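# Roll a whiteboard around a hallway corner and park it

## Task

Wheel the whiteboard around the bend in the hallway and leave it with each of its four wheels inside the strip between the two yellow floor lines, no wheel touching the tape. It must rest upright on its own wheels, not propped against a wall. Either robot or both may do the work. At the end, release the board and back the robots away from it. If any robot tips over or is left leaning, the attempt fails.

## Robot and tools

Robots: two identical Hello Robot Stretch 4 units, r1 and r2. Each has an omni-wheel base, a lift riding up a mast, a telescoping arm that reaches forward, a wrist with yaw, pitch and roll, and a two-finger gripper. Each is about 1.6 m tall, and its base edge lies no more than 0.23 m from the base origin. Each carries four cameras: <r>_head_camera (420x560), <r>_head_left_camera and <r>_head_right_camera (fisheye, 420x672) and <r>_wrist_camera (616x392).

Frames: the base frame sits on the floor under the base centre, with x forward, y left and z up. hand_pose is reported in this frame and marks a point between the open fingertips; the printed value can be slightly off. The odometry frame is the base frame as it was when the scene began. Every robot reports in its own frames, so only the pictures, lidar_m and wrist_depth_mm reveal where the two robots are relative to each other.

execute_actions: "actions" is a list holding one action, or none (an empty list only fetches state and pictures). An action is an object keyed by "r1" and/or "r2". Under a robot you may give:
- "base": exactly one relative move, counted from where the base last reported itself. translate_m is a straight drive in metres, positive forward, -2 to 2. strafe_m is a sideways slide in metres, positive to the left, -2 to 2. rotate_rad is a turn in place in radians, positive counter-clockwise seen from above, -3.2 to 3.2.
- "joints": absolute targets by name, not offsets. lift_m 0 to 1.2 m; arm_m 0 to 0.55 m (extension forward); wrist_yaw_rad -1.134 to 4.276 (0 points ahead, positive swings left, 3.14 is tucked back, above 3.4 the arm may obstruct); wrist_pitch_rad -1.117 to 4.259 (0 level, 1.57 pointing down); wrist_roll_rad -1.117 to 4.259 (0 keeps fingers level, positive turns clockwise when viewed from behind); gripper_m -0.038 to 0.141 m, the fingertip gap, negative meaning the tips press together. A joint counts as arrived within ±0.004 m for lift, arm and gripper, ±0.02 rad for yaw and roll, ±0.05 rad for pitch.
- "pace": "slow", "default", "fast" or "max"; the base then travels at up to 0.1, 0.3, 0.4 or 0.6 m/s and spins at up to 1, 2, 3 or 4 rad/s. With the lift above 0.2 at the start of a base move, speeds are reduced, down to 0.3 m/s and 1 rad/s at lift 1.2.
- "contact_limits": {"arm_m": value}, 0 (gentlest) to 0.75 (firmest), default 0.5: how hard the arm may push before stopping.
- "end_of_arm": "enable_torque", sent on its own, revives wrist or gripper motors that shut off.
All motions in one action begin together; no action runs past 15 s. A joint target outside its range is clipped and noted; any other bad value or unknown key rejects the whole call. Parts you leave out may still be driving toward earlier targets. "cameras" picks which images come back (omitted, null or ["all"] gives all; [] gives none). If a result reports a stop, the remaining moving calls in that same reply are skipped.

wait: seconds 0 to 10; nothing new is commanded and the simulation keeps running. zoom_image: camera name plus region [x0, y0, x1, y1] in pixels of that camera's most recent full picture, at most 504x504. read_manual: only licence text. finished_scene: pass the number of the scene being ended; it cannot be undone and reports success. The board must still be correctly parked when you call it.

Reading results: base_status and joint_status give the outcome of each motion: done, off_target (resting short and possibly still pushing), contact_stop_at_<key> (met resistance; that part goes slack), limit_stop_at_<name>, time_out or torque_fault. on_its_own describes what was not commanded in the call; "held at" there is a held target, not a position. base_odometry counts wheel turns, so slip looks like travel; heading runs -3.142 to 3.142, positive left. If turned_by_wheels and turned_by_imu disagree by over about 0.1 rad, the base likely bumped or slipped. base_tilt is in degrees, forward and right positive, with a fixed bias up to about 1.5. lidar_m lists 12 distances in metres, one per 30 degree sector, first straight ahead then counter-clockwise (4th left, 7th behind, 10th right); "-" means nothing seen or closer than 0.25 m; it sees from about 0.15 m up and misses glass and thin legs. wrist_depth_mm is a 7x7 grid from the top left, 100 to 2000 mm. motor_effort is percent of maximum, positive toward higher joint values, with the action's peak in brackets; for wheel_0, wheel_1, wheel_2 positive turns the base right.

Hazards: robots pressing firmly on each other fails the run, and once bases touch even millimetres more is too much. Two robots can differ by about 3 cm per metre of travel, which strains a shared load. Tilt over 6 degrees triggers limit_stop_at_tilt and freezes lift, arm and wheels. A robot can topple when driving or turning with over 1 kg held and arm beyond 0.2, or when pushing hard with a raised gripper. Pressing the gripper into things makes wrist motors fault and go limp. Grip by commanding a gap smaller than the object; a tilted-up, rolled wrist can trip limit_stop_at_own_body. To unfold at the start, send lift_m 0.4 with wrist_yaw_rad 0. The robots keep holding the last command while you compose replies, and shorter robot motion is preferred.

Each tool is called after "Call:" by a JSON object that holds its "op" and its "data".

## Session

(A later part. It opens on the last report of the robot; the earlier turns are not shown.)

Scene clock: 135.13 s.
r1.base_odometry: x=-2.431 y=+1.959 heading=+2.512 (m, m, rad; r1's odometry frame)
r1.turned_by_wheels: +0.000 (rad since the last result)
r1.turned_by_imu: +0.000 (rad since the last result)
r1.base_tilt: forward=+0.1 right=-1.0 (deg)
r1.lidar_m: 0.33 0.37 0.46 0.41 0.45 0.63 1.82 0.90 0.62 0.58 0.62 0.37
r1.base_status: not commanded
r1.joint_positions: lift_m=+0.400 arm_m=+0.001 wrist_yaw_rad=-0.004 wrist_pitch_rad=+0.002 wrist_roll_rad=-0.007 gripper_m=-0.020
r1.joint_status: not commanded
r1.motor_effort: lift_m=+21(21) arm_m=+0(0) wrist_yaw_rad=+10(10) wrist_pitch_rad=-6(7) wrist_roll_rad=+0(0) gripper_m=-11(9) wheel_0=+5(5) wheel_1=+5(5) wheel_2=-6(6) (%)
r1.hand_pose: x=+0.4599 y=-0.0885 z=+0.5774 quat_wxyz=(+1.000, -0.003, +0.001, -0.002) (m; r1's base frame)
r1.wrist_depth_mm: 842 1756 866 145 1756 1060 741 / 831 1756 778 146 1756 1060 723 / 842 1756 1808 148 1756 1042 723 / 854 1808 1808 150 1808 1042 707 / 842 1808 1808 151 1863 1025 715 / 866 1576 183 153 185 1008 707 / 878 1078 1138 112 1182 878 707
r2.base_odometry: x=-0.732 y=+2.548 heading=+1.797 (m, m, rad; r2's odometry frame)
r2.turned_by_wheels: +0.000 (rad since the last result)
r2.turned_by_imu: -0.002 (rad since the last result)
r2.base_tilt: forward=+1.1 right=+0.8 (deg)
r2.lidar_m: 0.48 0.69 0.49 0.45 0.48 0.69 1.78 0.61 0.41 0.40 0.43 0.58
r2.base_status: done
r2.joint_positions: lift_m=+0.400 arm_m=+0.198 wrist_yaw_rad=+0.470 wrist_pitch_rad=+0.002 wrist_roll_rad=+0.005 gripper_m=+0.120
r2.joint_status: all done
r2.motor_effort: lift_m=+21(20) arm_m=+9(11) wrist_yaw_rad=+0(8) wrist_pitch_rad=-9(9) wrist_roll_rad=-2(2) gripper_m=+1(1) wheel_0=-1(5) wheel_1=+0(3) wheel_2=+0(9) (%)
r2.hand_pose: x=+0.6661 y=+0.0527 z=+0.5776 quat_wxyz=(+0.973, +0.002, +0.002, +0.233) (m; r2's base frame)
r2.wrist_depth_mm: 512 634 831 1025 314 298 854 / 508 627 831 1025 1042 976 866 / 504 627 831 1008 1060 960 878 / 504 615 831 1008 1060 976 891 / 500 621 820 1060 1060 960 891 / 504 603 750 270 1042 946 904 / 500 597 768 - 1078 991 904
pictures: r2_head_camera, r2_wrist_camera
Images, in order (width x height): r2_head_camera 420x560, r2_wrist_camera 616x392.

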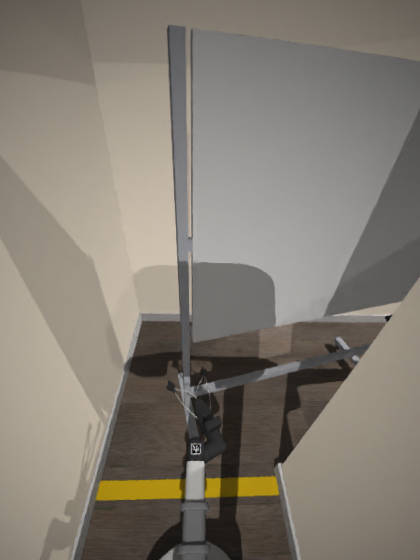

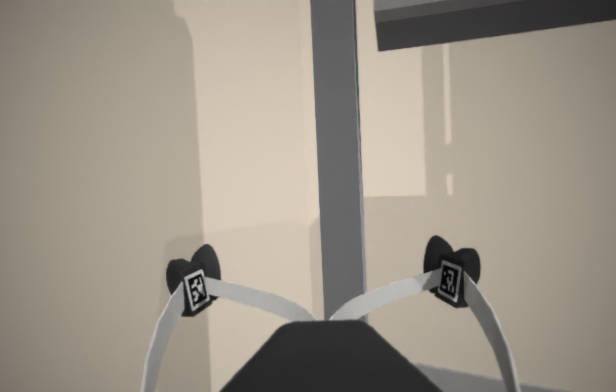

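Call:
{"op": "execute_actions", "data": {"actions": [{"r2":{"base":{"strafe_m":0.03},"joints":{"arm_m":0.34},"pace":"slow"}}], "cameras": ["r2_wrist_camera"]}}

Scene clock: 152.10 s.
r1.base_odometry: x=-2.431 y=+1.959 heading=+2.512 (m, m, rad; r1's odometry frame)
r1.turned_by_wheels: +0.000 (rad since the last result)
r1.turned_by_imu: +0.000 (rad since the last result)
r1.base_tilt: forward=+0.1 right=-1.0 (deg)
r1.lidar_m: 0.34 0.38 0.48 0.43 0.45 0.64 1.82 0.86 0.62 0.56 0.58 0.38
r1.base_status: not commanded
r1.joint_positions: lift_m=+0.400 arm_m=+0.001 wrist_yaw_rad=-0.003 wrist_pitch_rad=+0.003 wrist_roll_rad=-0.007 gripper_m=-0.020
r1.joint_status: not commanded
r1.motor_effort: lift_m=+21(21) arm_m=+0(0) wrist_yaw_rad=+7(10) wrist_pitch_rad=-7(8) wrist_roll_rad=+0(0) gripper_m=-13(8) wheel_0=+5(5) wheel_1=+4(5) wheel_2=-6(6) (%)
r1.hand_pose: x=+0.4600 y=-0.0882 z=+0.5773 quat_wxyz=(+1.000, -0.003, +0.001, -0.001) (m; r1's base frame)
r1.wrist_depth_mm: 820 1756 1708 145 1756 1060 732 / 854 1756 1336 147 1756 1042 723 / 831 1808 1808 148 1808 1042 732 / 842 1808 1756 149 1808 1042 723 / 842 1808 1863 151 1808 1025 715 / 866 1661 182 152 185 1008 707 / 878 1060 1118 113 1182 904 707
r2.base_odometry: x=-0.762 y=+2.541 heading=+1.797 (m, m, rad; r2's odometry frame)
r2.turned_by_wheels: +0.000 (rad since the last result)
r2.turned_by_imu: +0.000 (rad since the last result)
r2.base_tilt: forward=+1.0 right=+0.7 (deg)
r2.lidar_m: 0.51 0.63 0.45 0.42 0.46 0.62 1.79 0.66 0.48 0.43 0.46 0.80
r2.base_status: done
r2.joint_positions: lift_m=+0.400 arm_m=+0.338 wrist_yaw_rad=+0.473 wrist_pitch_rad=+0.002 wrist_roll_rad=+0.005 gripper_m=+0.120
r2.joint_status: all done
r2.motor_effort: lift_m=+21(21) arm_m=+11(13) wrist_yaw_rad=-8(9) wrist_pitch_rad=-8(8) wrist_roll_rad=-3(2) gripper_m=+1(0) wheel_0=+1(6) wheel_1=+2(7) wheel_2=-1(0) (%)
r2.hand_pose: x=+0.8056 y=+0.0536 z=+0.5776 quat_wxyz=(+0.972, +0.002, +0.002, +0.234) (m; r2's base frame)
r2.wrist_depth_mm: 480 597 723 146 917 831 750 / 480 597 750 146 931 831 768 / 473 585 741 147 931 842 759 / 477 585 741 148 946 854 768 / 477 569 732 149 946 831 778 / 473 549 707 148 917 831 778 / 469 559 723 - 917 866 788
pictures: r2_wrist_camera
Images, in order (width x height): r2_wrist_camera 616x392.

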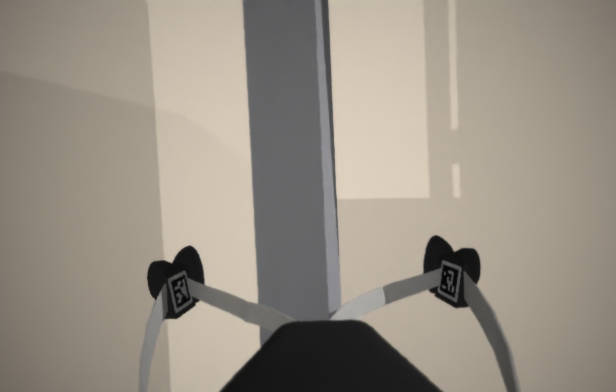

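Call:
{"op": "execute_actions", "data": {"actions": [{"r2":{"joints":{"gripper_m":0.0}},"r1":{"joints":{"gripper_m":-0.005}}}], "cameras": []}}

Call:
{"op": "execute_actions", "data": {"actions": [{"r2":{"base":{"translate_m":-0.2},"joints":{"wrist_yaw_rad":0.52},"pace":"slow"},"r1":{"base":{"strafe_m":-0.1},"joints":{"arm_m":0.14},"pace":"slow"}}], "cameras": ["r1_head_camera","r2_head_camera","r2_head_left_camera"]}}

Scene clock: 164.27 s.
r1.base_odometry: x=-2.431 y=+1.959 heading=+2.512 (m, m, rad; r1's odometry frame)
r1.turned_by_wheels: +0.000 (rad since the last result)
r1.turned_by_imu: +0.000 (rad since the last result)
r1.base_tilt: forward=+0.2 right=-1.0 (deg)
r1.lidar_m: 0.34 0.35 0.46 0.44 0.47 0.65 1.83 0.91 0.61 0.58 0.61 0.37
r1.base_status: not commanded
r1.joint_positions: lift_m=+0.400 arm_m=+0.001 wrist_yaw_rad=-0.005 wrist_pitch_rad=+0.002 wrist_roll_rad=-0.007 gripper_m=-0.005
r1.joint_status: all done
r1.on_its_own: wrist_yaw_rad is at rest, and its effort (+14) is outside its rest range (-13 to +13)
r1.motor_effort: lift_m=+21(21) arm_m=+0(0) wrist_yaw_rad=+14(14) wrist_pitch_rad=-6(7) wrist_roll_rad=+0(0) gripper_m=-10(10) wheel_0=+5(6) wheel_1=+5(5) wheel_2=-6(6) (%)
r1.hand_pose: x=+0.4598 y=-0.0888 z=+0.5774 quat_wxyz=(+1.000, -0.003, +0.001, -0.002) (m; r1's base frame)
r1.wrist_depth_mm: 842 1756 1308 146 1708 1060 732 / 842 1756 1205 147 1808 1042 723 / 831 1756 1756 148 1808 1042 732 / 842 1756 1808 150 1808 1008 715 / 831 1808 1808 152 1863 1008 715 / 878 1618 183 153 1366 1008 699 / 866 1078 1138 113 1182 878 707
r2.base_odometry: x=-0.762 y=+2.541 heading=+1.799 (m, m, rad; r2's odometry frame)
r2.turned_by_wheels: +0.002 (rad since the last result)
r2.turned_by_imu: +0.001 (rad since the last result)
r2.base_tilt: forward=+1.0 right=+0.8 (deg)
r2.lidar_m: 0.50 0.64 0.45 0.43 0.47 0.63 1.84 0.67 0.46 0.44 0.47 0.78
r2.base_status: not commanded
r2.joint_positions: lift_m=+0.400 arm_m=+0.338 wrist_yaw_rad=+0.482 wrist_pitch_rad=+0.002 wrist_roll_rad=+0.005 gripper_m=+0.000
r2.joint_status: all done
r2.on_its_own: wrist_yaw_rad is at rest, and its effort (-34) is outside its rest range (-13 to +13)
r2.motor_effort: lift_m=+21(20) arm_m=+9(11) wrist_yaw_rad=-34(34) wrist_pitch_rad=-8(8) wrist_roll_rad=+0(4) gripper_m=-9(7) wheel_0=+10(10) wheel_1=+6(6) wheel_2=+7(7) (%)
r2.hand_pose: x=+0.8054 y=+0.0562 z=+0.5776 quat_wxyz=(+0.971, +0.002, +0.002, +0.239) (m; r2's base frame)
r2.wrist_depth_mm: 473 585 759 142 931 842 750 / 469 580 759 143 931 842 759 / 469 574 741 144 931 842 768 / 466 574 750 145 946 831 768 / 462 574 750 146 931 854 778 / 466 569 186 145 187 831 778 / 462 535 707 - 931 842 788
pictures: none
No camera images: the call's "cameras" was empty. Leave "cameras" out to get every camera's image.

Scene clock: 167.57 s.
r1.base_odometry: x=-2.373 y=+2.040 heading=+2.512 (m, m, rad; r1's odometry frame)
r1.turned_by_wheels: +0.000 (rad since the last result)
r1.turned_by_imu: -0.001 (rad since the last result)
r1.base_tilt: forward=+0.1 right=-1.0 (deg)
r1.lidar_m: 0.49 0.43 0.59 0.55 0.57 0.81 2.13 0.71 0.52 0.48 0.49 0.56
r1.base_status: done
r1.joint_positions: lift_m=+0.400 arm_m=+0.139 wrist_yaw_rad=-0.001 wrist_pitch_rad=+0.002 wrist_roll_rad=-0.007 gripper_m=-0.005
r1.joint_status: all done
r1.motor_effort: lift_m=+21(21) arm_m=+6(7) wrist_yaw_rad=+4(25) wrist_pitch_rad=-5(7) wrist_roll_rad=+0(0) gripper_m=-11(11) wheel_0=+2(13) wheel_1=-2(5) wheel_2=-4(5) (%)
r1.hand_pose: x=+0.5983 y=-0.0878 z=+0.5776 quat_wxyz=(+1.000, -0.004, +0.001, -0.001) (m; r1's base frame)
r1.wrist_depth_mm: 1618 1182 312 126 1618 842 603 / 1618 1138 521 129 1661 854 603 / 1618 1618 1618 130 1661 842 597 / 1661 1661 1661 132 1537 831 585 / 1661 1661 1708 133 1499 820 585 / 1576 1255 181 135 187 809 580 / 1138 535 1205 113 1160 715 574
r2.base_odometry: x=-0.716 y=+2.346 heading=+1.800 (m, m, rad; r2's odometry frame)
r2.turned_by_wheels: +0.001 (rad since the last result)
r2.turned_by_imu: +0.003 (rad since the last result)
r2.base_tilt: forward=+1.1 right=+0.8 (deg)
r2.lidar_m: 0.56 0.63 0.45 0.42 0.46 0.61 1.86 0.65 0.45 0.45 0.47 0.66
r2.base_status: done
r2.joint_positions: lift_m=+0.400 arm_m=+0.339 wrist_yaw_rad=+0.524 wrist_pitch_rad=+0.003 wrist_roll_rad=+0.005 gripper_m=+0.000
r2.joint_status: all done
r2.motor_effort: lift_m=+20(21) arm_m=+7(9) wrist_yaw_rad=-11(38) wrist_pitch_rad=-9(9) wrist_roll_rad=-2(3) gripper_m=-11(12) wheel_0=+2(10) wheel_1=+0(8) wheel_2=+5(10) (%)
r2.hand_pose: x=+0.8032 y=+0.0687 z=+0.5775 quat_wxyz=(+0.966, +0.002, +0.002, +0.259) (m; r2's base frame)
r2.wrist_depth_mm: 459 564 723 170 1138 1008 917 / 455 559 723 171 1138 1008 917 / 455 554 715 171 1118 1025 917 / 452 554 715 172 1160 1025 931 / 452 549 707 173 1138 1025 931 / 449 549 185 174 187 1008 946 / 449 517 676 - 1138 1008 946
pictures: r1_head_camera, r2_head_camera, r2_head_left_camera
Images, in order (width x height): r1_head_camera 420x560, r2_head_camera 420x560, r2_head_left_camera 420x672.

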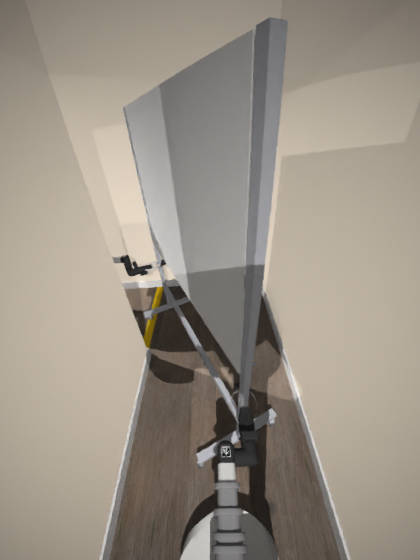

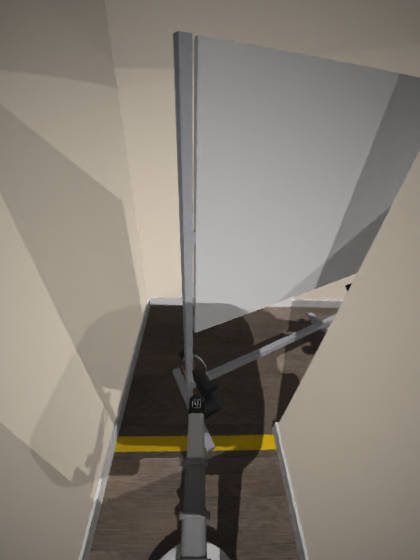

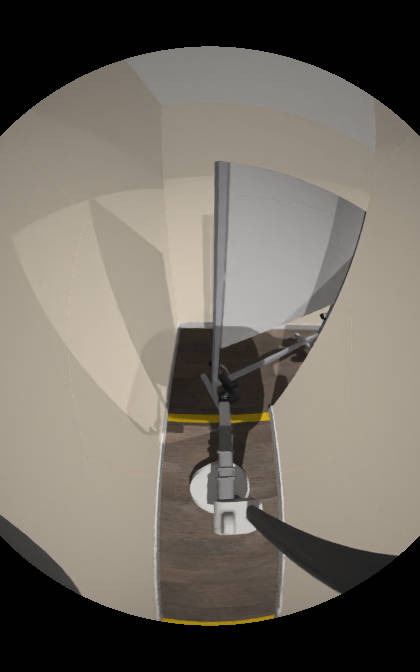

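Call:
{"op": "execute_actions", "data": {"actions": [{"r2":{"base":{"translate_m":-0.2},"joints":{"gripper_m":-0.008},"pace":"slow"},"r1":{"base":{"translate_m":0.22},"pace":"slow"}}], "cameras": ["r1_head_camera","r2_head_camera","r2_head_left_camera"]}}

Scene clock: 179.33 s.
r1.base_odometry: x=-2.550 y=+2.169 heading=+2.510 (m, m, rad; r1's odometry frame)
r1.turned_by_wheels: -0.002 (rad since the last result)
r1.turned_by_imu: -0.006 (rad since the last result)
r1.base_tilt: forward=+0.1 right=-0.9 (deg)
r1.lidar_m: 0.47 0.84 0.58 0.55 0.59 0.79 2.13 0.72 0.50 0.48 0.49 0.57
r1.base_status: done
r1.joint_positions: lift_m=+0.400 arm_m=+0.139 wrist_yaw_rad=-0.028 wrist_pitch_rad=+0.001 wrist_roll_rad=-0.007 gripper_m=-0.005
r1.joint_status: not commanded
r1.on_its_own: wrist_yaw_rad is at rest, and its effort (+82) is outside its rest range (-13 to +13)
r1.motor_effort: lift_m=+21(21) arm_m=+6(6) wrist_yaw_rad=+82(81) wrist_pitch_rad=-4(5) wrist_roll_rad=+1(1) gripper_m=-9(12) wheel_0=-6(6) wheel_1=+1(4) wheel_2=-21(21) (%)
r1.hand_pose: x=+0.5958 y=-0.0956 z=+0.5777 quat_wxyz=(+1.000, -0.004, +0.001, -0.014) (m; r1's base frame)
r1.wrist_depth_mm: 436 320 343 117 1008 750 549 / 603 1397 1430 118 991 750 544 / 1397 1430 1464 118 976 741 539 / 1430 1464 1464 119 976 732 535 / 1397 1464 1499 121 1042 723 530 / 1397 1464 187 123 178 683 525 / 609 1078 1205 113 1025 634 521
r2.base_odometry: x=-0.671 y=+2.151 heading=+1.803 (m, m, rad; r2's odometry frame)
r2.turned_by_wheels: +0.003 (rad since the last result)
r2.turned_by_imu: +0.007 (rad since the last result)
r2.base_tilt: forward=+1.0 right=+0.8 (deg)
r2.lidar_m: 0.57 0.66 0.44 0.43 0.45 0.65 1.76 0.66 0.45 0.44 0.46 0.66
r2.base_status: done
r2.joint_positions: lift_m=+0.400 arm_m=+0.339 wrist_yaw_rad=+0.546 wrist_pitch_rad=+0.002 wrist_roll_rad=+0.005 gripper_m=-0.008
r2.joint_status: all done
r2.on_its_own: wrist_yaw_rad is at rest, and its effort (-74) is outside its rest range (-13 to +13)
r2.motor_effort: lift_m=+20(20) arm_m=+7(7) wrist_yaw_rad=-74(74) wrist_pitch_rad=-9(9) wrist_roll_rad=-1(4) gripper_m=-13(13) wheel_0=+21(22) wheel_1=+10(10) wheel_2=+9(14) (%)
r2.hand_pose: x=+0.8016 y=+0.0750 z=+0.5775 quat_wxyz=(+0.963, +0.002, +0.002, +0.270) (m; r2's base frame)
r2.wrist_depth_mm: 439 530 603 878 1255 1182 1042 / 436 525 603 917 1308 1205 1078 / 433 525 615 917 1281 1182 1078 / 433 521 621 917 1308 1205 1078 / 430 521 591 203 1336 1229 1098 / 430 488 179 166 183 1205 1098 / 430 517 627 - 1308 1138 1098
pictures: r1_head_camera, r2_head_camera, r2_head_left_camera
Images, in order (width x height): r1_head_camera 420x560, r2_head_camera 420x560, r2_head_left_camera 420x672.

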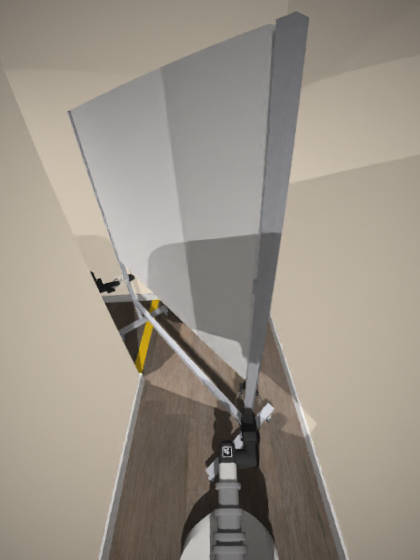

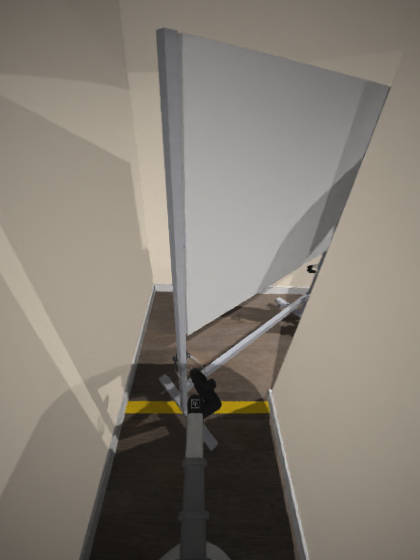

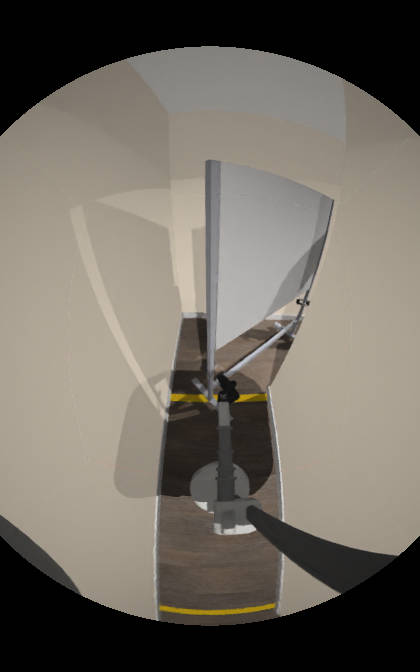

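Call:
{"op": "execute_actions", "data": {"actions": [{"r2":{"base":{"translate_m":-0.12},"joints":{"wrist_yaw_rad":0.6},"pace":"slow"},"r1":{"joints":{"wrist_yaw_rad":-0.08},"pace":"slow"}}], "cameras": ["r1_head_camera","r2_head_camera","r1_wrist_camera","r2_wrist_camera"]}}

Scene clock: 189.13 s.
r1.base_odometry: x=-2.550 y=+2.170 heading=+2.513 (m, m, rad; r1's odometry frame)
r1.turned_by_wheels: +0.003 (rad since the last result)
r1.turned_by_imu: +0.004 (rad since the last result)
r1.base_tilt: forward=+0.1 right=-0.9 (deg)
r1.lidar_m: 0.48 0.83 0.58 0.55 0.59 0.79 2.11 0.72 0.52 0.47 0.52 0.63
r1.base_status: not commanded
r1.joint_positions: lift_m=+0.400 arm_m=+0.140 wrist_yaw_rad=-0.064 wrist_pitch_rad=+0.002 wrist_roll_rad=-0.007 gripper_m=-0.005
r1.joint_status: all done
r1.on_its_own: wrist_yaw_rad is at rest, and its effort (-47) is outside its rest range (-13 to +13)
r1.motor_effort: lift_m=+21(21) arm_m=+0(6) wrist_yaw_rad=-47(74) wrist_pitch_rad=-5(8) wrist_roll_rad=+0(1) gripper_m=-13(17) wheel_0=+6(7) wheel_1=+0(1) wheel_2=+10(21) (%)
r1.hand_pose: x=+0.5931 y=-0.1057 z=+0.5775 quat_wxyz=(+0.999, -0.003, +0.001, -0.032) (m; r1's base frame)
r1.wrist_depth_mm: 364 319 290 147 1336 759 549 / 564 1397 1430 150 1336 759 544 / 1397 1430 1430 152 1281 741 544 / 1430 1430 1430 154 1281 741 544 / 1430 1430 1430 157 1229 732 539 / 1397 1430 172 159 946 732 535 / 1118 1118 1205 113 1118 683 530
r2.base_odometry: x=-0.643 y=+2.035 heading=+1.801 (m, m, rad; r2's odometry frame)
r2.turned_by_wheels: -0.002 (rad since the last result)
r2.turned_by_imu: -0.004 (rad since the last result)
r2.base_tilt: forward=+1.1 right=+0.8 (deg)
r2.lidar_m: 0.59 0.64 0.45 0.42 0.47 0.65 1.77 0.68 0.47 0.43 0.46 0.64
r2.base_status: done
r2.joint_positions: lift_m=+0.400 arm_m=+0.339 wrist_yaw_rad=+0.585 wrist_pitch_rad=+0.003 wrist_roll_rad=+0.005 gripper_m=-0.008
r2.joint_status: all done
r2.on_its_own: wrist_yaw_rad is at rest, and its effort (+43) is outside its rest range (-13 to +13)
r2.motor_effort: lift_m=+20(20) arm_m=+3(7) wrist_yaw_rad=+43(70) wrist_pitch_rad=-10(10) wrist_roll_rad=-4(3) gripper_m=-10(14) wheel_0=-16(19) wheel_1=-8(12) wheel_2=-4(10) (%)
r2.hand_pose: x=+0.7992 y=+0.0865 z=+0.5774 quat_wxyz=(+0.957, +0.002, +0.002, +0.288) (m; r2's base frame)
r2.wrist_depth_mm: 445 539 676 164 1366 1281 1138 / 445 535 676 164 1397 1308 1160 / 439 530 676 167 1397 1308 1160 / 439 530 676 175 1397 1336 1160 / 439 530 668 182 1308 1308 1182 / 439 525 597 167 180 1255 1182 / 436 508 640 - 1308 1160 1138
pictures: r1_head_camera, r1_wrist_camera, r2_head_camera, r2_wrist_camera
Images, in order (width x height): r1_head_camera 420x560, r1_wrist_camera 616x392, r2_head_camera 420x560, r2_wrist_camera 616x392.

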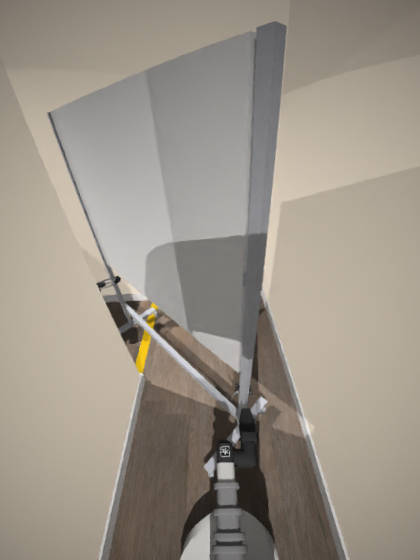

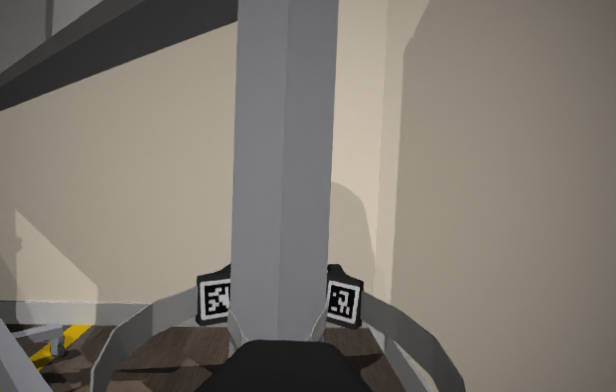

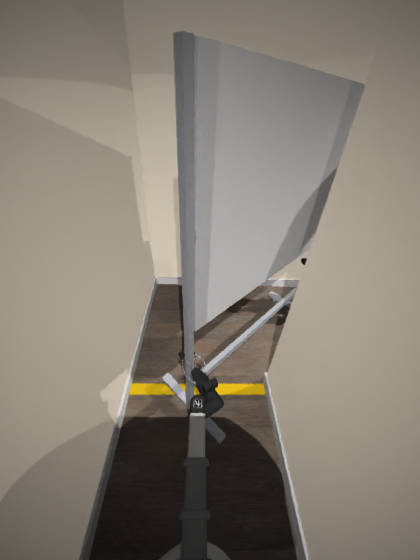

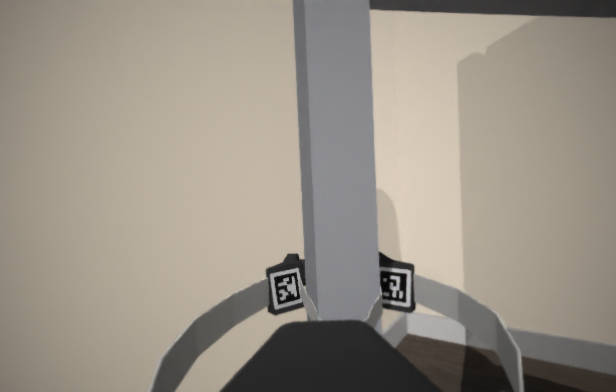

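Call:
{"op": "execute_actions", "data": {"actions": [{"r2":{"base":{"translate_m":-0.12},"joints":{"wrist_yaw_rad":0.56},"pace":"slow"},"r1":{"base":{"translate_m":0.18},"joints":{"wrist_yaw_rad":-0.04},"pace":"slow"}}], "cameras": ["r1_head_camera","r2_head_camera","r1_head_left_camera"]}}

Scene clock: 207.00 s.
r1.base_odometry: x=-2.696 y=+2.275 heading=+2.513 (m, m, rad; r1's odometry frame)
r1.turned_by_wheels: +0.000 (rad since the last result)
r1.turned_by_imu: +0.001 (rad since the last result)
r1.base_tilt: forward=+0.2 right=-1.0 (deg)
r1.lidar_m: 0.35 0.75 0.59 0.56 0.60 0.81 2.17 0.70 0.50 0.47 0.51 0.68
r1.base_status: done
r1.joint_positions: lift_m=+0.400 arm_m=+0.140 wrist_yaw_rad=-0.048 wrist_pitch_rad=+0.002 wrist_roll_rad=-0.007 gripper_m=-0.005
r1.joint_status: all done
r1.on_its_own: wrist_yaw_rad is at rest, and its effort (+23) is outside its rest range (-13 to +13)
r1.motor_effort: lift_m=+21(21) arm_m=+0(0) wrist_yaw_rad=+23(39) wrist_pitch_rad=-5(7) wrist_roll_rad=+0(1) gripper_m=-10(14) wheel_0=+3(13) wheel_1=+2(7) wheel_2=-8(7) (%)
r1.hand_pose: x=+0.5948 y=-0.1011 z=+0.5776 quat_wxyz=(+1.000, -0.004, +0.001, -0.024) (m; r1's base frame)
r1.wrist_depth_mm: 325 320 1255 148 1205 750 539 / 1205 1229 1255 149 1308 741 544 / 1255 1255 1255 152 1255 741 539 / 1229 1229 1281 154 1281 732 539 / 1255 1281 1308 154 1255 732 525 / 1281 1281 184 156 186 715 525 / 1138 1060 1205 113 1098 634 525
r2.base_odometry: x=-0.616 y=+1.918 heading=+1.801 (m, m, rad; r2's odometry frame)
r2.turned_by_wheels: +0.000 (rad since the last result)
r2.turned_by_imu: +0.000 (rad since the last result)
r2.base_tilt: forward=+1.0 right=+0.8 (deg)
r2.lidar_m: 0.60 0.64 0.44 0.43 0.44 0.63 1.73 0.67 0.47 0.44 0.47 0.65
r2.base_status: done
r2.joint_positions: lift_m=+0.400 arm_m=+0.339 wrist_yaw_rad=+0.563 wrist_pitch_rad=+0.002 wrist_roll_rad=+0.005 gripper_m=-0.008
r2.joint_status: all done
r2.motor_effort: lift_m=+20(20) arm_m=+2(3) wrist_yaw_rad=-9(40) wrist_pitch_rad=-8(10) wrist_roll_rad=-1(2) gripper_m=-11(11) wheel_0=+2(12) wheel_1=+1(7) wheel_2=+1(6) (%)
r2.hand_pose: x=+0.8010 y=+0.0801 z=+0.5776 quat_wxyz=(+0.961, +0.002, +0.002, +0.278) (m; r2's base frame)
r2.wrist_depth_mm: 445 535 683 166 1205 300 312 / 439 535 683 166 1464 1430 1255 / 436 530 668 168 1499 1397 1255 / 439 525 668 169 1464 1430 1255 / 439 525 661 169 1464 1430 1281 / 436 525 185 167 186 1366 1281 / 436 496 640 - 1308 1118 1205
pictures: r1_head_camera, r1_head_left_camera, r2_head_camera
Images, in order (width x height): r1_head_camera 420x560, r1_head_left_camera 420x672, r2_head_camera 420x560.

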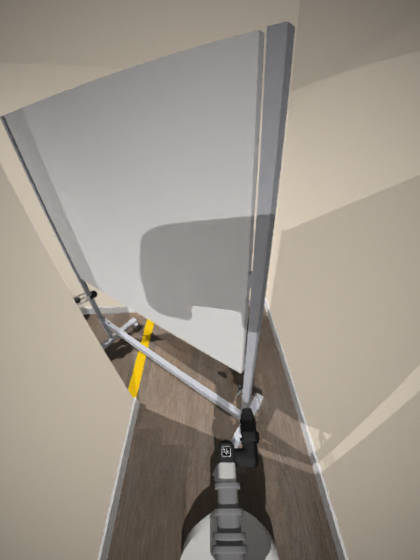

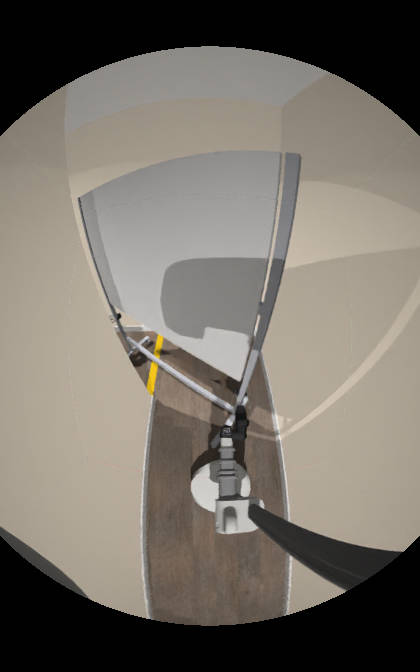

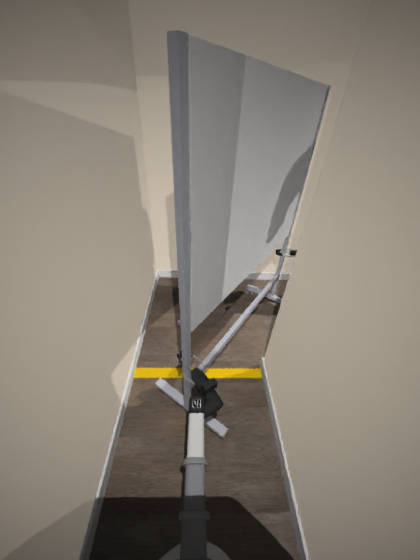

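Call:
{"op": "execute_actions", "data": {"actions": [{"r2":{"base":{"translate_m":-0.12},"joints":{"wrist_yaw_rad":0.54},"pace":"slow"},"r1":{"base":{"translate_m":0.21},"joints":{"wrist_yaw_rad":0.0},"pace":"slow"}}], "cameras": ["r1_head_camera","r2_head_camera","r1_head_left_camera"]}}

Scene clock: 225.30 s.
r1.base_odometry: x=-2.865 y=+2.398 heading=+2.512 (m, m, rad; r1's odometry frame)
r1.turned_by_wheels: -0.001 (rad since the last result)
r1.turned_by_imu: -0.001 (rad since the last result)
r1.base_tilt: forward=+0.2 right=-1.0 (deg)
r1.lidar_m: 0.30 0.65 0.60 0.54 0.59 0.81 2.18 0.71 0.51 0.46 0.47 0.65
r1.base_status: done
r1.joint_positions: lift_m=+0.400 arm_m=+0.140 wrist_yaw_rad=-0.012 wrist_pitch_rad=+0.002 wrist_roll_rad=-0.007 gripper_m=-0.005
r1.joint_status: all done
r1.on_its_own: wrist_yaw_rad is at rest, and its effort (+35) is outside its rest range (-13 to +13)
r1.motor_effort: lift_m=+21(21) arm_m=+0(0) wrist_yaw_rad=+35(48) wrist_pitch_rad=-5(6) wrist_roll_rad=+0(0) gripper_m=-6(9) wheel_0=+1(8) wheel_1=+2(6) wheel_2=-10(14) (%)
r1.hand_pose: x=+0.5982 y=-0.0909 z=+0.5776 quat_wxyz=(+1.000, -0.004, +0.001, -0.006) (m; r1's base frame)
r1.wrist_depth_mm: 325 1042 1042 143 1060 798 559 / 1042 1042 1042 145 1078 788 554 / 1042 1078 1098 147 1098 778 554 / 1060 1078 1078 149 1098 768 549 / 1078 1078 1098 150 1138 759 544 / 1098 1078 188 151 186 741 539 / 1078 1078 1098 112 1138 654 535
r2.base_odometry: x=-0.588 y=+1.801 heading=+1.801 (m, m, rad; r2's odometry frame)
r2.turned_by_wheels: +0.000 (rad since the last result)
r2.turned_by_imu: +0.000 (rad since the last result)
r2.base_tilt: forward=+1.0 right=+0.8 (deg)
r2.lidar_m: 0.65 0.65 0.44 0.43 0.46 0.65 1.74 0.66 0.48 0.43 0.46 0.65
r2.base_status: done
r2.joint_positions: lift_m=+0.400 arm_m=+0.339 wrist_yaw_rad=+0.547 wrist_pitch_rad=+0.002 wrist_roll_rad=+0.005 gripper_m=-0.008
r2.joint_status: all done
r2.on_its_own: wrist_yaw_rad is at rest, and its effort (-19) is outside its rest range (-13 to +13)
r2.motor_effort: lift_m=+21(20) arm_m=+3(3) wrist_yaw_rad=-19(22) wrist_pitch_rad=-8(8) wrist_roll_rad=+0(1) gripper_m=-8(11) wheel_0=+2(4) wheel_1=+2(1) wheel_2=+0(10) (%)
r2.hand_pose: x=+0.8023 y=+0.0753 z=+0.5776 quat_wxyz=(+0.963, +0.002, +0.002, +0.270) (m; r2's base frame)
r2.wrist_depth_mm: 445 544 668 171 291 301 332 / 442 539 661 170 1537 1499 1308 / 442 535 683 171 1537 1499 1366 / 442 530 683 171 1537 1537 1397 / 439 530 654 173 1499 1537 1366 / 439 512 186 167 185 1499 1397 / 439 500 647 - 1336 1160 1205
pictures: r1_head_camera, r1_head_left_camera, r2_head_camera
Images, in order (width x height): r1_head_camera 420x560, r1_head_left_camera 420x672, r2_head_camera 420x560.

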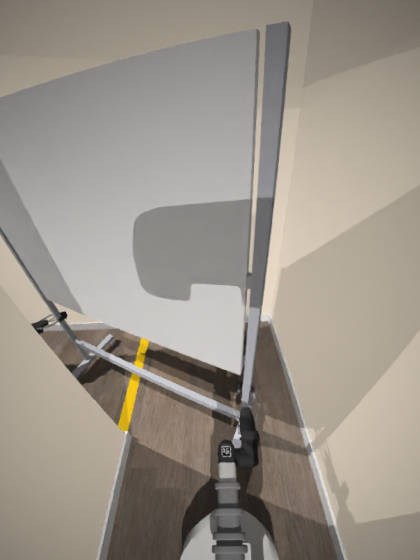

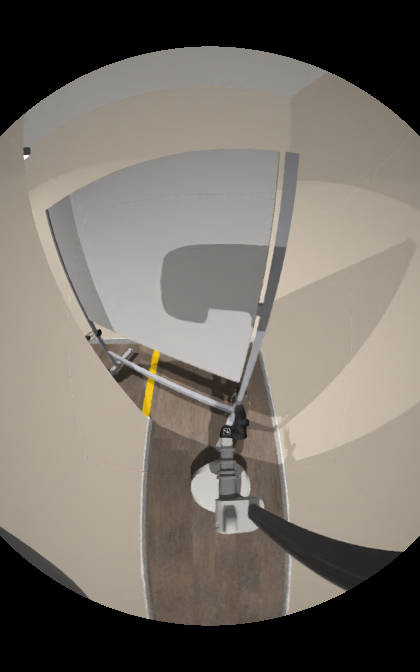

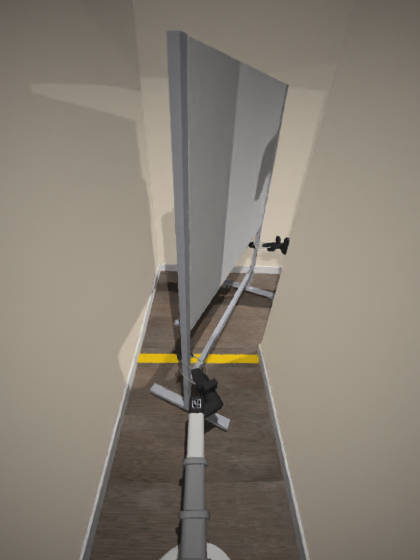

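Call:
{"op": "execute_actions", "data": {"actions": [{"r2":{"base":{"translate_m":-0.09},"pace":"slow"},"r1":{"base":{"translate_m":0.26},"pace":"slow"}}], "cameras": ["r1_head_camera","r2_head_camera"]}}

Scene clock: 235.30 s.
r1.base_odometry: x=-3.075 y=+2.551 heading=+2.512 (m, m, rad; r1's odometry frame)
r1.turned_by_wheels: -0.001 (rad since the last result)
r1.turned_by_imu: +0.000 (rad since the last result)
r1.base_tilt: forward=+0.2 right=-1.0 (deg)
r1.lidar_m: 0.30 0.59 0.60 0.56 0.59 0.81 2.17 0.71 0.51 0.46 0.48 0.66
r1.base_status: done
r1.joint_positions: lift_m=+0.400 arm_m=+0.140 wrist_yaw_rad=-0.010 wrist_pitch_rad=+0.002 wrist_roll_rad=-0.007 gripper_m=-0.005
r1.joint_status: not commanded
r1.on_its_own: wrist_yaw_rad is at rest, and its effort (+29) is outside its rest range (-13 to +13)
r1.motor_effort: lift_m=+21(21) arm_m=+0(0) wrist_yaw_rad=+29(36) wrist_pitch_rad=-5(7) wrist_roll_rad=+0(0) gripper_m=-9(10) wheel_0=+0(14) wheel_1=+2(8) wheel_2=-9(15) (%)
r1.hand_pose: x=+0.5984 y=-0.0904 z=+0.5775 quat_wxyz=(+1.000, -0.004, +0.001, -0.005) (m; r1's base frame)
r1.wrist_depth_mm: 809 809 820 144 831 778 554 / 809 809 820 145 854 768 549 / 820 809 831 146 842 768 544 / 831 831 831 148 854 759 544 / 831 831 842 149 866 741 535 / 831 842 187 151 186 750 544 / 842 842 866 113 878 647 530
r2.base_odometry: x=-0.568 y=+1.713 heading=+1.802 (m, m, rad; r2's odometry frame)
r2.turned_by_wheels: +0.000 (rad since the last result)
r2.turned_by_imu: +0.000 (rad since the last result)
r2.base_tilt: forward=+1.1 right=+0.8 (deg)
r2.lidar_m: 0.72 0.64 0.44 0.44 0.44 0.65 1.75 0.66 0.45 0.44 0.47 0.68
r2.base_status: done
r2.joint_positions: lift_m=+0.400 arm_m=+0.339 wrist_yaw_rad=+0.542 wrist_pitch_rad=+0.002 wrist_roll_rad=+0.005 gripper_m=-0.008
r2.joint_status: not commanded
r2.motor_effort: lift_m=+20(21) arm_m=+3(3) wrist_yaw_rad=-7(20) wrist_pitch_rad=-8(10) wrist_roll_rad=-1(2) gripper_m=-9(17) wheel_0=+1(9) wheel_1=+2(0) wheel_2=-1(8) (%)
r2.hand_pose: x=+0.8026 y=+0.0740 z=+0.5775 quat_wxyz=(+0.963, +0.002, +0.002, +0.268) (m; r2's base frame)
r2.wrist_depth_mm: 449 544 699 171 291 349 627 / 449 544 691 173 1464 480 668 / 442 539 691 175 1576 1618 1430 / 442 539 683 175 1576 1618 1464 / 442 530 676 174 1537 1618 1464 / 442 535 187 171 187 1576 1229 / 439 504 654 - 1308 1160 1078
pictures: r1_head_camera, r2_head_camera
Images, in order (width x height): r1_head_camera 420x560, r2_head_camera 420x560.

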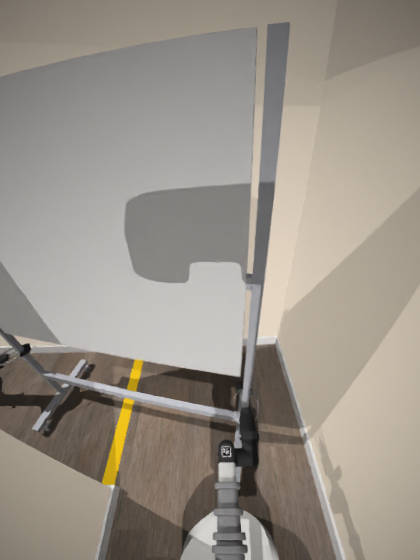

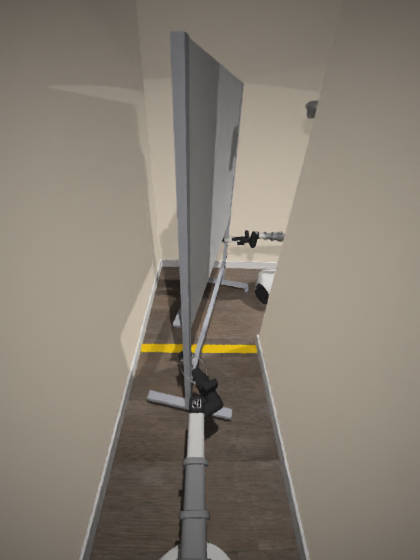

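Call:
{"op": "execute_actions", "data": {"actions": [{"r2":{"base":{"translate_m":-0.02},"pace":"slow"},"r1":{"base":{"translate_m":0.2},"pace":"slow"}}], "cameras": ["r1_head_camera","r2_head_camera"]}}

Call:
{"op": "execute_actions", "data": {"actions": [{"r1":{"joints":{"gripper_m":0.13}}}], "cameras": []}}

Call:
{"op": "execute_actions", "data": {"actions": [{"r1":{"base":{"translate_m":-0.35}}}], "cameras": ["r1_head_camera","r2_head_left_camera"]}}

Scene clock: 248.20 s.
r1.base_odometry: x=-3.237 y=+2.669 heading=+2.511 (m, m, rad; r1's odometry frame)
r1.turned_by_wheels: -0.001 (rad since the last result)
r1.turned_by_imu: -0.002 (rad since the last result)
r1.base_tilt: forward=+0.1 right=-1.0 (deg)
r1.lidar_m: 0.29 0.54 0.78 0.57 0.59 0.82 2.20 0.71 0.50 0.45 0.47 0.68
r1.base_status: done
r1.joint_positions: lift_m=+0.400 arm_m=+0.140 wrist_yaw_rad=-0.012 wrist_pitch_rad=+0.002 wrist_roll_rad=-0.007 gripper_m=-0.005
r1.joint_status: not commanded
r1.on_its_own: wrist_yaw_rad is at rest, and its effort (+34) is outside its rest range (-13 to +13)
r1.motor_effort: lift_m=+21(21) arm_m=+0(0) wrist_yaw_rad=+34(33) wrist_pitch_rad=-6(6) wrist_roll_rad=+0(0) gripper_m=-8(10) wheel_0=-4(9) wheel_1=+1(5) wheel_2=-10(10) (%)
r1.hand_pose: x=+0.5982 y=-0.0909 z=+0.5775 quat_wxyz=(+1.000, -0.004, +0.001, -0.006) (m; r1's base frame)
r1.wrist_depth_mm: 609 615 621 140 640 647 544 / 615 621 634 141 647 647 535 / 627 627 647 143 654 654 530 / 634 634 647 144 654 661 530 / 640 647 647 145 668 676 525 / 640 647 186 147 186 676 521 / 647 654 654 112 683 634 517
r2.base_odometry: x=-0.563 y=+1.694 heading=+1.802 (m, m, rad; r2's odometry frame)
r2.turned_by_wheels: +0.000 (rad since the last result)
r2.turned_by_imu: -0.001 (rad since the last result)
r2.base_tilt: forward=+1.0 right=+0.8 (deg)
r2.lidar_m: 0.73 0.61 0.45 0.42 0.43 0.64 1.75 0.64 0.48 0.44 0.47 0.67
r2.base_status: done
r2.joint_positions: lift_m=+0.400 arm_m=+0.339 wrist_yaw_rad=+0.544 wrist_pitch_rad=+0.002 wrist_roll_rad=+0.005 gripper_m=-0.008
r2.joint_status: not commanded
r2.motor_effort: lift_m=+20(20) arm_m=+3(3) wrist_yaw_rad=-13(12) wrist_pitch_rad=-8(9) wrist_roll_rad=+0(2) gripper_m=-8(11) wheel_0=+1(2) wheel_1=+1(0) wheel_2=-2(10) (%)
r2.hand_pose: x=+0.8025 y=+0.0746 z=+0.5775 quat_wxyz=(+0.963, +0.002, +0.002, +0.269) (m; r2's base frame)
r2.wrist_depth_mm: 445 539 668 170 300 517 1430 / 445 535 691 171 530 597 1430 / 445 539 683 174 1576 1618 1430 / 442 539 683 175 1537 1618 1430 / 439 535 661 174 1537 1661 1464 / 439 517 186 170 186 917 1430 / 439 500 654 - 1336 615 1138
pictures: r1_head_camera, r2_head_camera
Images, in order (width x height): r1_head_camera 420x560, r2_head_camera 420x560.

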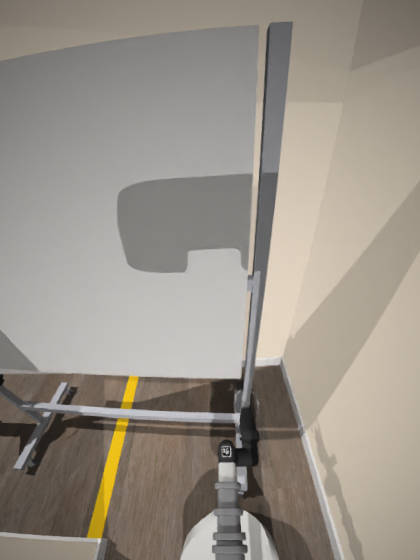

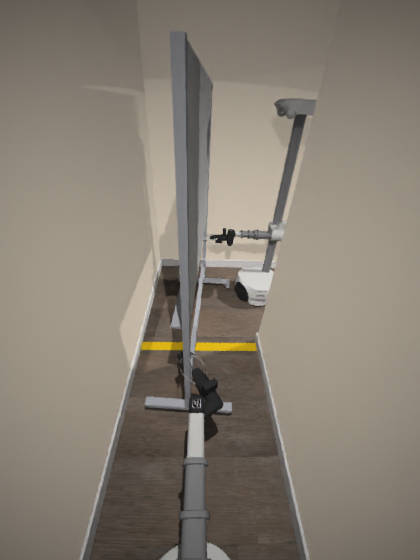

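Scene clock: 250.43 s.
r1.base_odometry: x=-3.237 y=+2.669 heading=+2.511 (m, m, rad; r1's odometry frame)
r1.turned_by_wheels: +0.000 (rad since the last result)
r1.turned_by_imu: +0.000 (rad since the last result)
r1.base_tilt: forward=+0.1 right=-1.0 (deg)
r1.lidar_m: 0.30 0.54 0.76 0.56 0.60 0.84 2.18 0.70 0.49 0.45 0.48 0.67
r1.base_status: not commanded
r1.joint_positions: lift_m=+0.400 arm_m=+0.140 wrist_yaw_rad=-0.004 wrist_pitch_rad=+0.002 wrist_roll_rad=-0.007 gripper_m=+0.130
r1.joint_status: all done
r1.motor_effort: lift_m=+21(21) arm_m=+0(0) wrist_yaw_rad=+13(36) wrist_pitch_rad=-6(6) wrist_roll_rad=+1(0) gripper_m=-1(11) wheel_0=-4(4) wheel_1=+1(1) wheel_2=-6(10) (%)
r1.hand_pose: x=+0.5990 y=-0.0885 z=+0.5775 quat_wxyz=(+1.000, -0.004, +0.001, -0.002) (m; r1's base frame)
r1.wrist_depth_mm: 621 621 627 150 634 640 554 / 621 627 627 152 640 654 559 / 627 627 640 154 647 661 554 / 627 640 640 155 654 661 544 / 640 647 654 156 661 661 544 / 647 647 661 157 196 668 535 / 654 661 661 112 683 683 525
r2.base_odometry: x=-0.563 y=+1.694 heading=+1.802 (m, m, rad; r2's odometry frame)
r2.turned_by_wheels: +0.000 (rad since the last result)
r2.turned_by_imu: +0.000 (rad since the last result)
r2.base_tilt: forward=+1.0 right=+0.8 (deg)
r2.lidar_m: 0.71 0.63 0.44 0.41 0.46 0.62 1.75 0.66 0.47 0.45 0.46 0.66
r2.base_status: not commanded
r2.joint_positions: lift_m=+0.400 arm_m=+0.339 wrist_yaw_rad=+0.544 wrist_pitch_rad=+0.002 wrist_roll_rad=+0.005 gripper_m=-0.008
r2.joint_status: not commanded
r2.motor_effort: lift_m=+20(20) arm_m=+3(3) wrist_yaw_rad=-11(13) wrist_pitch_rad=-9(9) wrist_roll_rad=-2(3) gripper_m=-10(13) wheel_0=+1(1) wheel_1=+0(1) wheel_2=-2(2) (%)
r2.hand_pose: x=+0.8025 y=+0.0744 z=+0.5775 quat_wxyz=(+0.963, +0.002, +0.002, +0.269) (m; r2's base frame)
r2.wrist_depth_mm: 445 539 668 170 301 535 1464 / 445 544 691 172 525 627 1430 / 442 539 691 173 1576 1576 1464 / 442 539 676 172 1537 1618 1430 / 442 530 676 173 1576 1661 1464 / 439 530 187 170 187 842 1464 / 439 500 654 - 1308 878 1138
pictures: none
No camera images: the call's "cameras" was empty. Leave "cameras" out to get every camera's image.

Scene clock: 253.10 s.
r1.base_odometry: x=-2.954 y=+2.463 heading=+2.511 (m, m, rad; r1's odometry frame)
r1.turned_by_wheels: +0.000 (rad since the last result)
r1.turned_by_imu: -0.001 (rad since the last result)
r1.base_tilt: forward=+0.1 right=-1.1 (deg)
r1.lidar_m: 0.71 0.91 0.60 0.54 0.58 0.82 2.15 0.71 0.51 0.46 0.47 0.68
r1.base_status: done
r1.joint_positions: lift_m=+0.400 arm_m=+0.140 wrist_yaw_rad=+0.000 wrist_pitch_rad=+0.002 wrist_roll_rad=-0.007 gripper_m=+0.130
r1.joint_status: not commanded
r1.motor_effort: lift_m=+21(21) arm_m=+0(0) wrist_yaw_rad=+0(11) wrist_pitch_rad=-7(6) wrist_roll_rad=+0(1) gripper_m=-3(0) wheel_0=-3(9) wheel_1=-1(7) wheel_2=+1(12) (%)
r1.hand_pose: x=+0.5993 y=-0.0875 z=+0.5775 quat_wxyz=(+1.000, -0.004, +0.001, +0.000) (m; r1's base frame)
r1.wrist_depth_mm: 504 500 488 492 960 820 569 / 569 544 521 512 976 820 569 / 960 976 976 960 991 798 569 / 976 976 976 991 991 788 564 / 976 976 991 1008 1008 788 559 / 991 1008 1008 1008 1025 683 554 / 521 525 539 112 1025 715 549
r2.base_odometry: x=-0.563 y=+1.694 heading=+1.802 (m, m, rad; r2's odometry frame)
r2.turned_by_wheels: +0.000 (rad since the last result)
r2.turned_by_imu: +0.000 (rad since the last result)
r2.base_tilt: forward=+1.1 right=+0.7 (deg)
r2.lidar_m: 0.73 0.63 0.46 0.42 0.46 0.62 1.74 0.67 0.46 0.43 0.48 0.68
r2.base_status: not commanded
r2.joint_positions: lift_m=+0.400 arm_m=+0.339 wrist_yaw_rad=+0.544 wrist_pitch_rad=+0.002 wrist_roll_rad=+0.005 gripper_m=-0.008
r2.joint_status: not commanded
r2.motor_effort: lift_m=+20(21) arm_m=+3(3) wrist_yaw_rad=-10(10) wrist_pitch_rad=-9(8) wrist_roll_rad=-1(1) gripper_m=-9(9) wheel_0=+1(2) wheel_1=+1(0) wheel_2=-2(2) (%)
r2.hand_pose: x=+0.8025 y=+0.0744 z=+0.5775 quat_wxyz=(+0.963, +0.002, +0.002, +0.269) (m; r2's base frame)
r2.wrist_depth_mm: 449 544 668 170 301 535 1464 / 445 539 691 172 530 621 1464 / 442 535 691 173 1576 1576 1464 / 442 535 683 172 1537 1618 1464 / 439 530 683 173 1576 1618 1430 / 442 530 187 170 186 831 1464 / 439 500 647 - 1308 866 1138
pictures: r1_head_camera, r2_head_left_camera
Images, in order (width x height): r1_head_camera 420x560, r2_head_left_camera 420x672.

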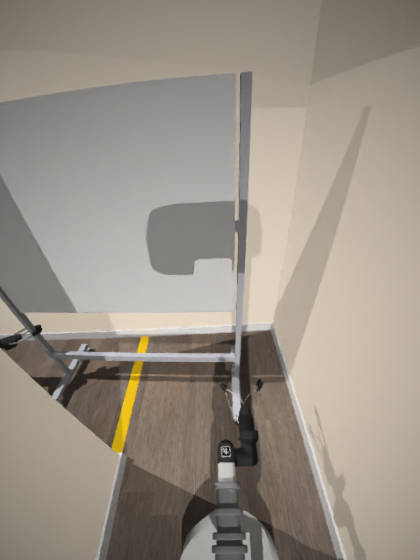

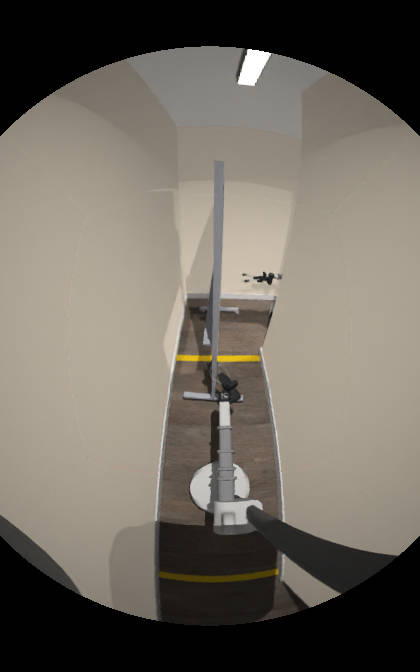

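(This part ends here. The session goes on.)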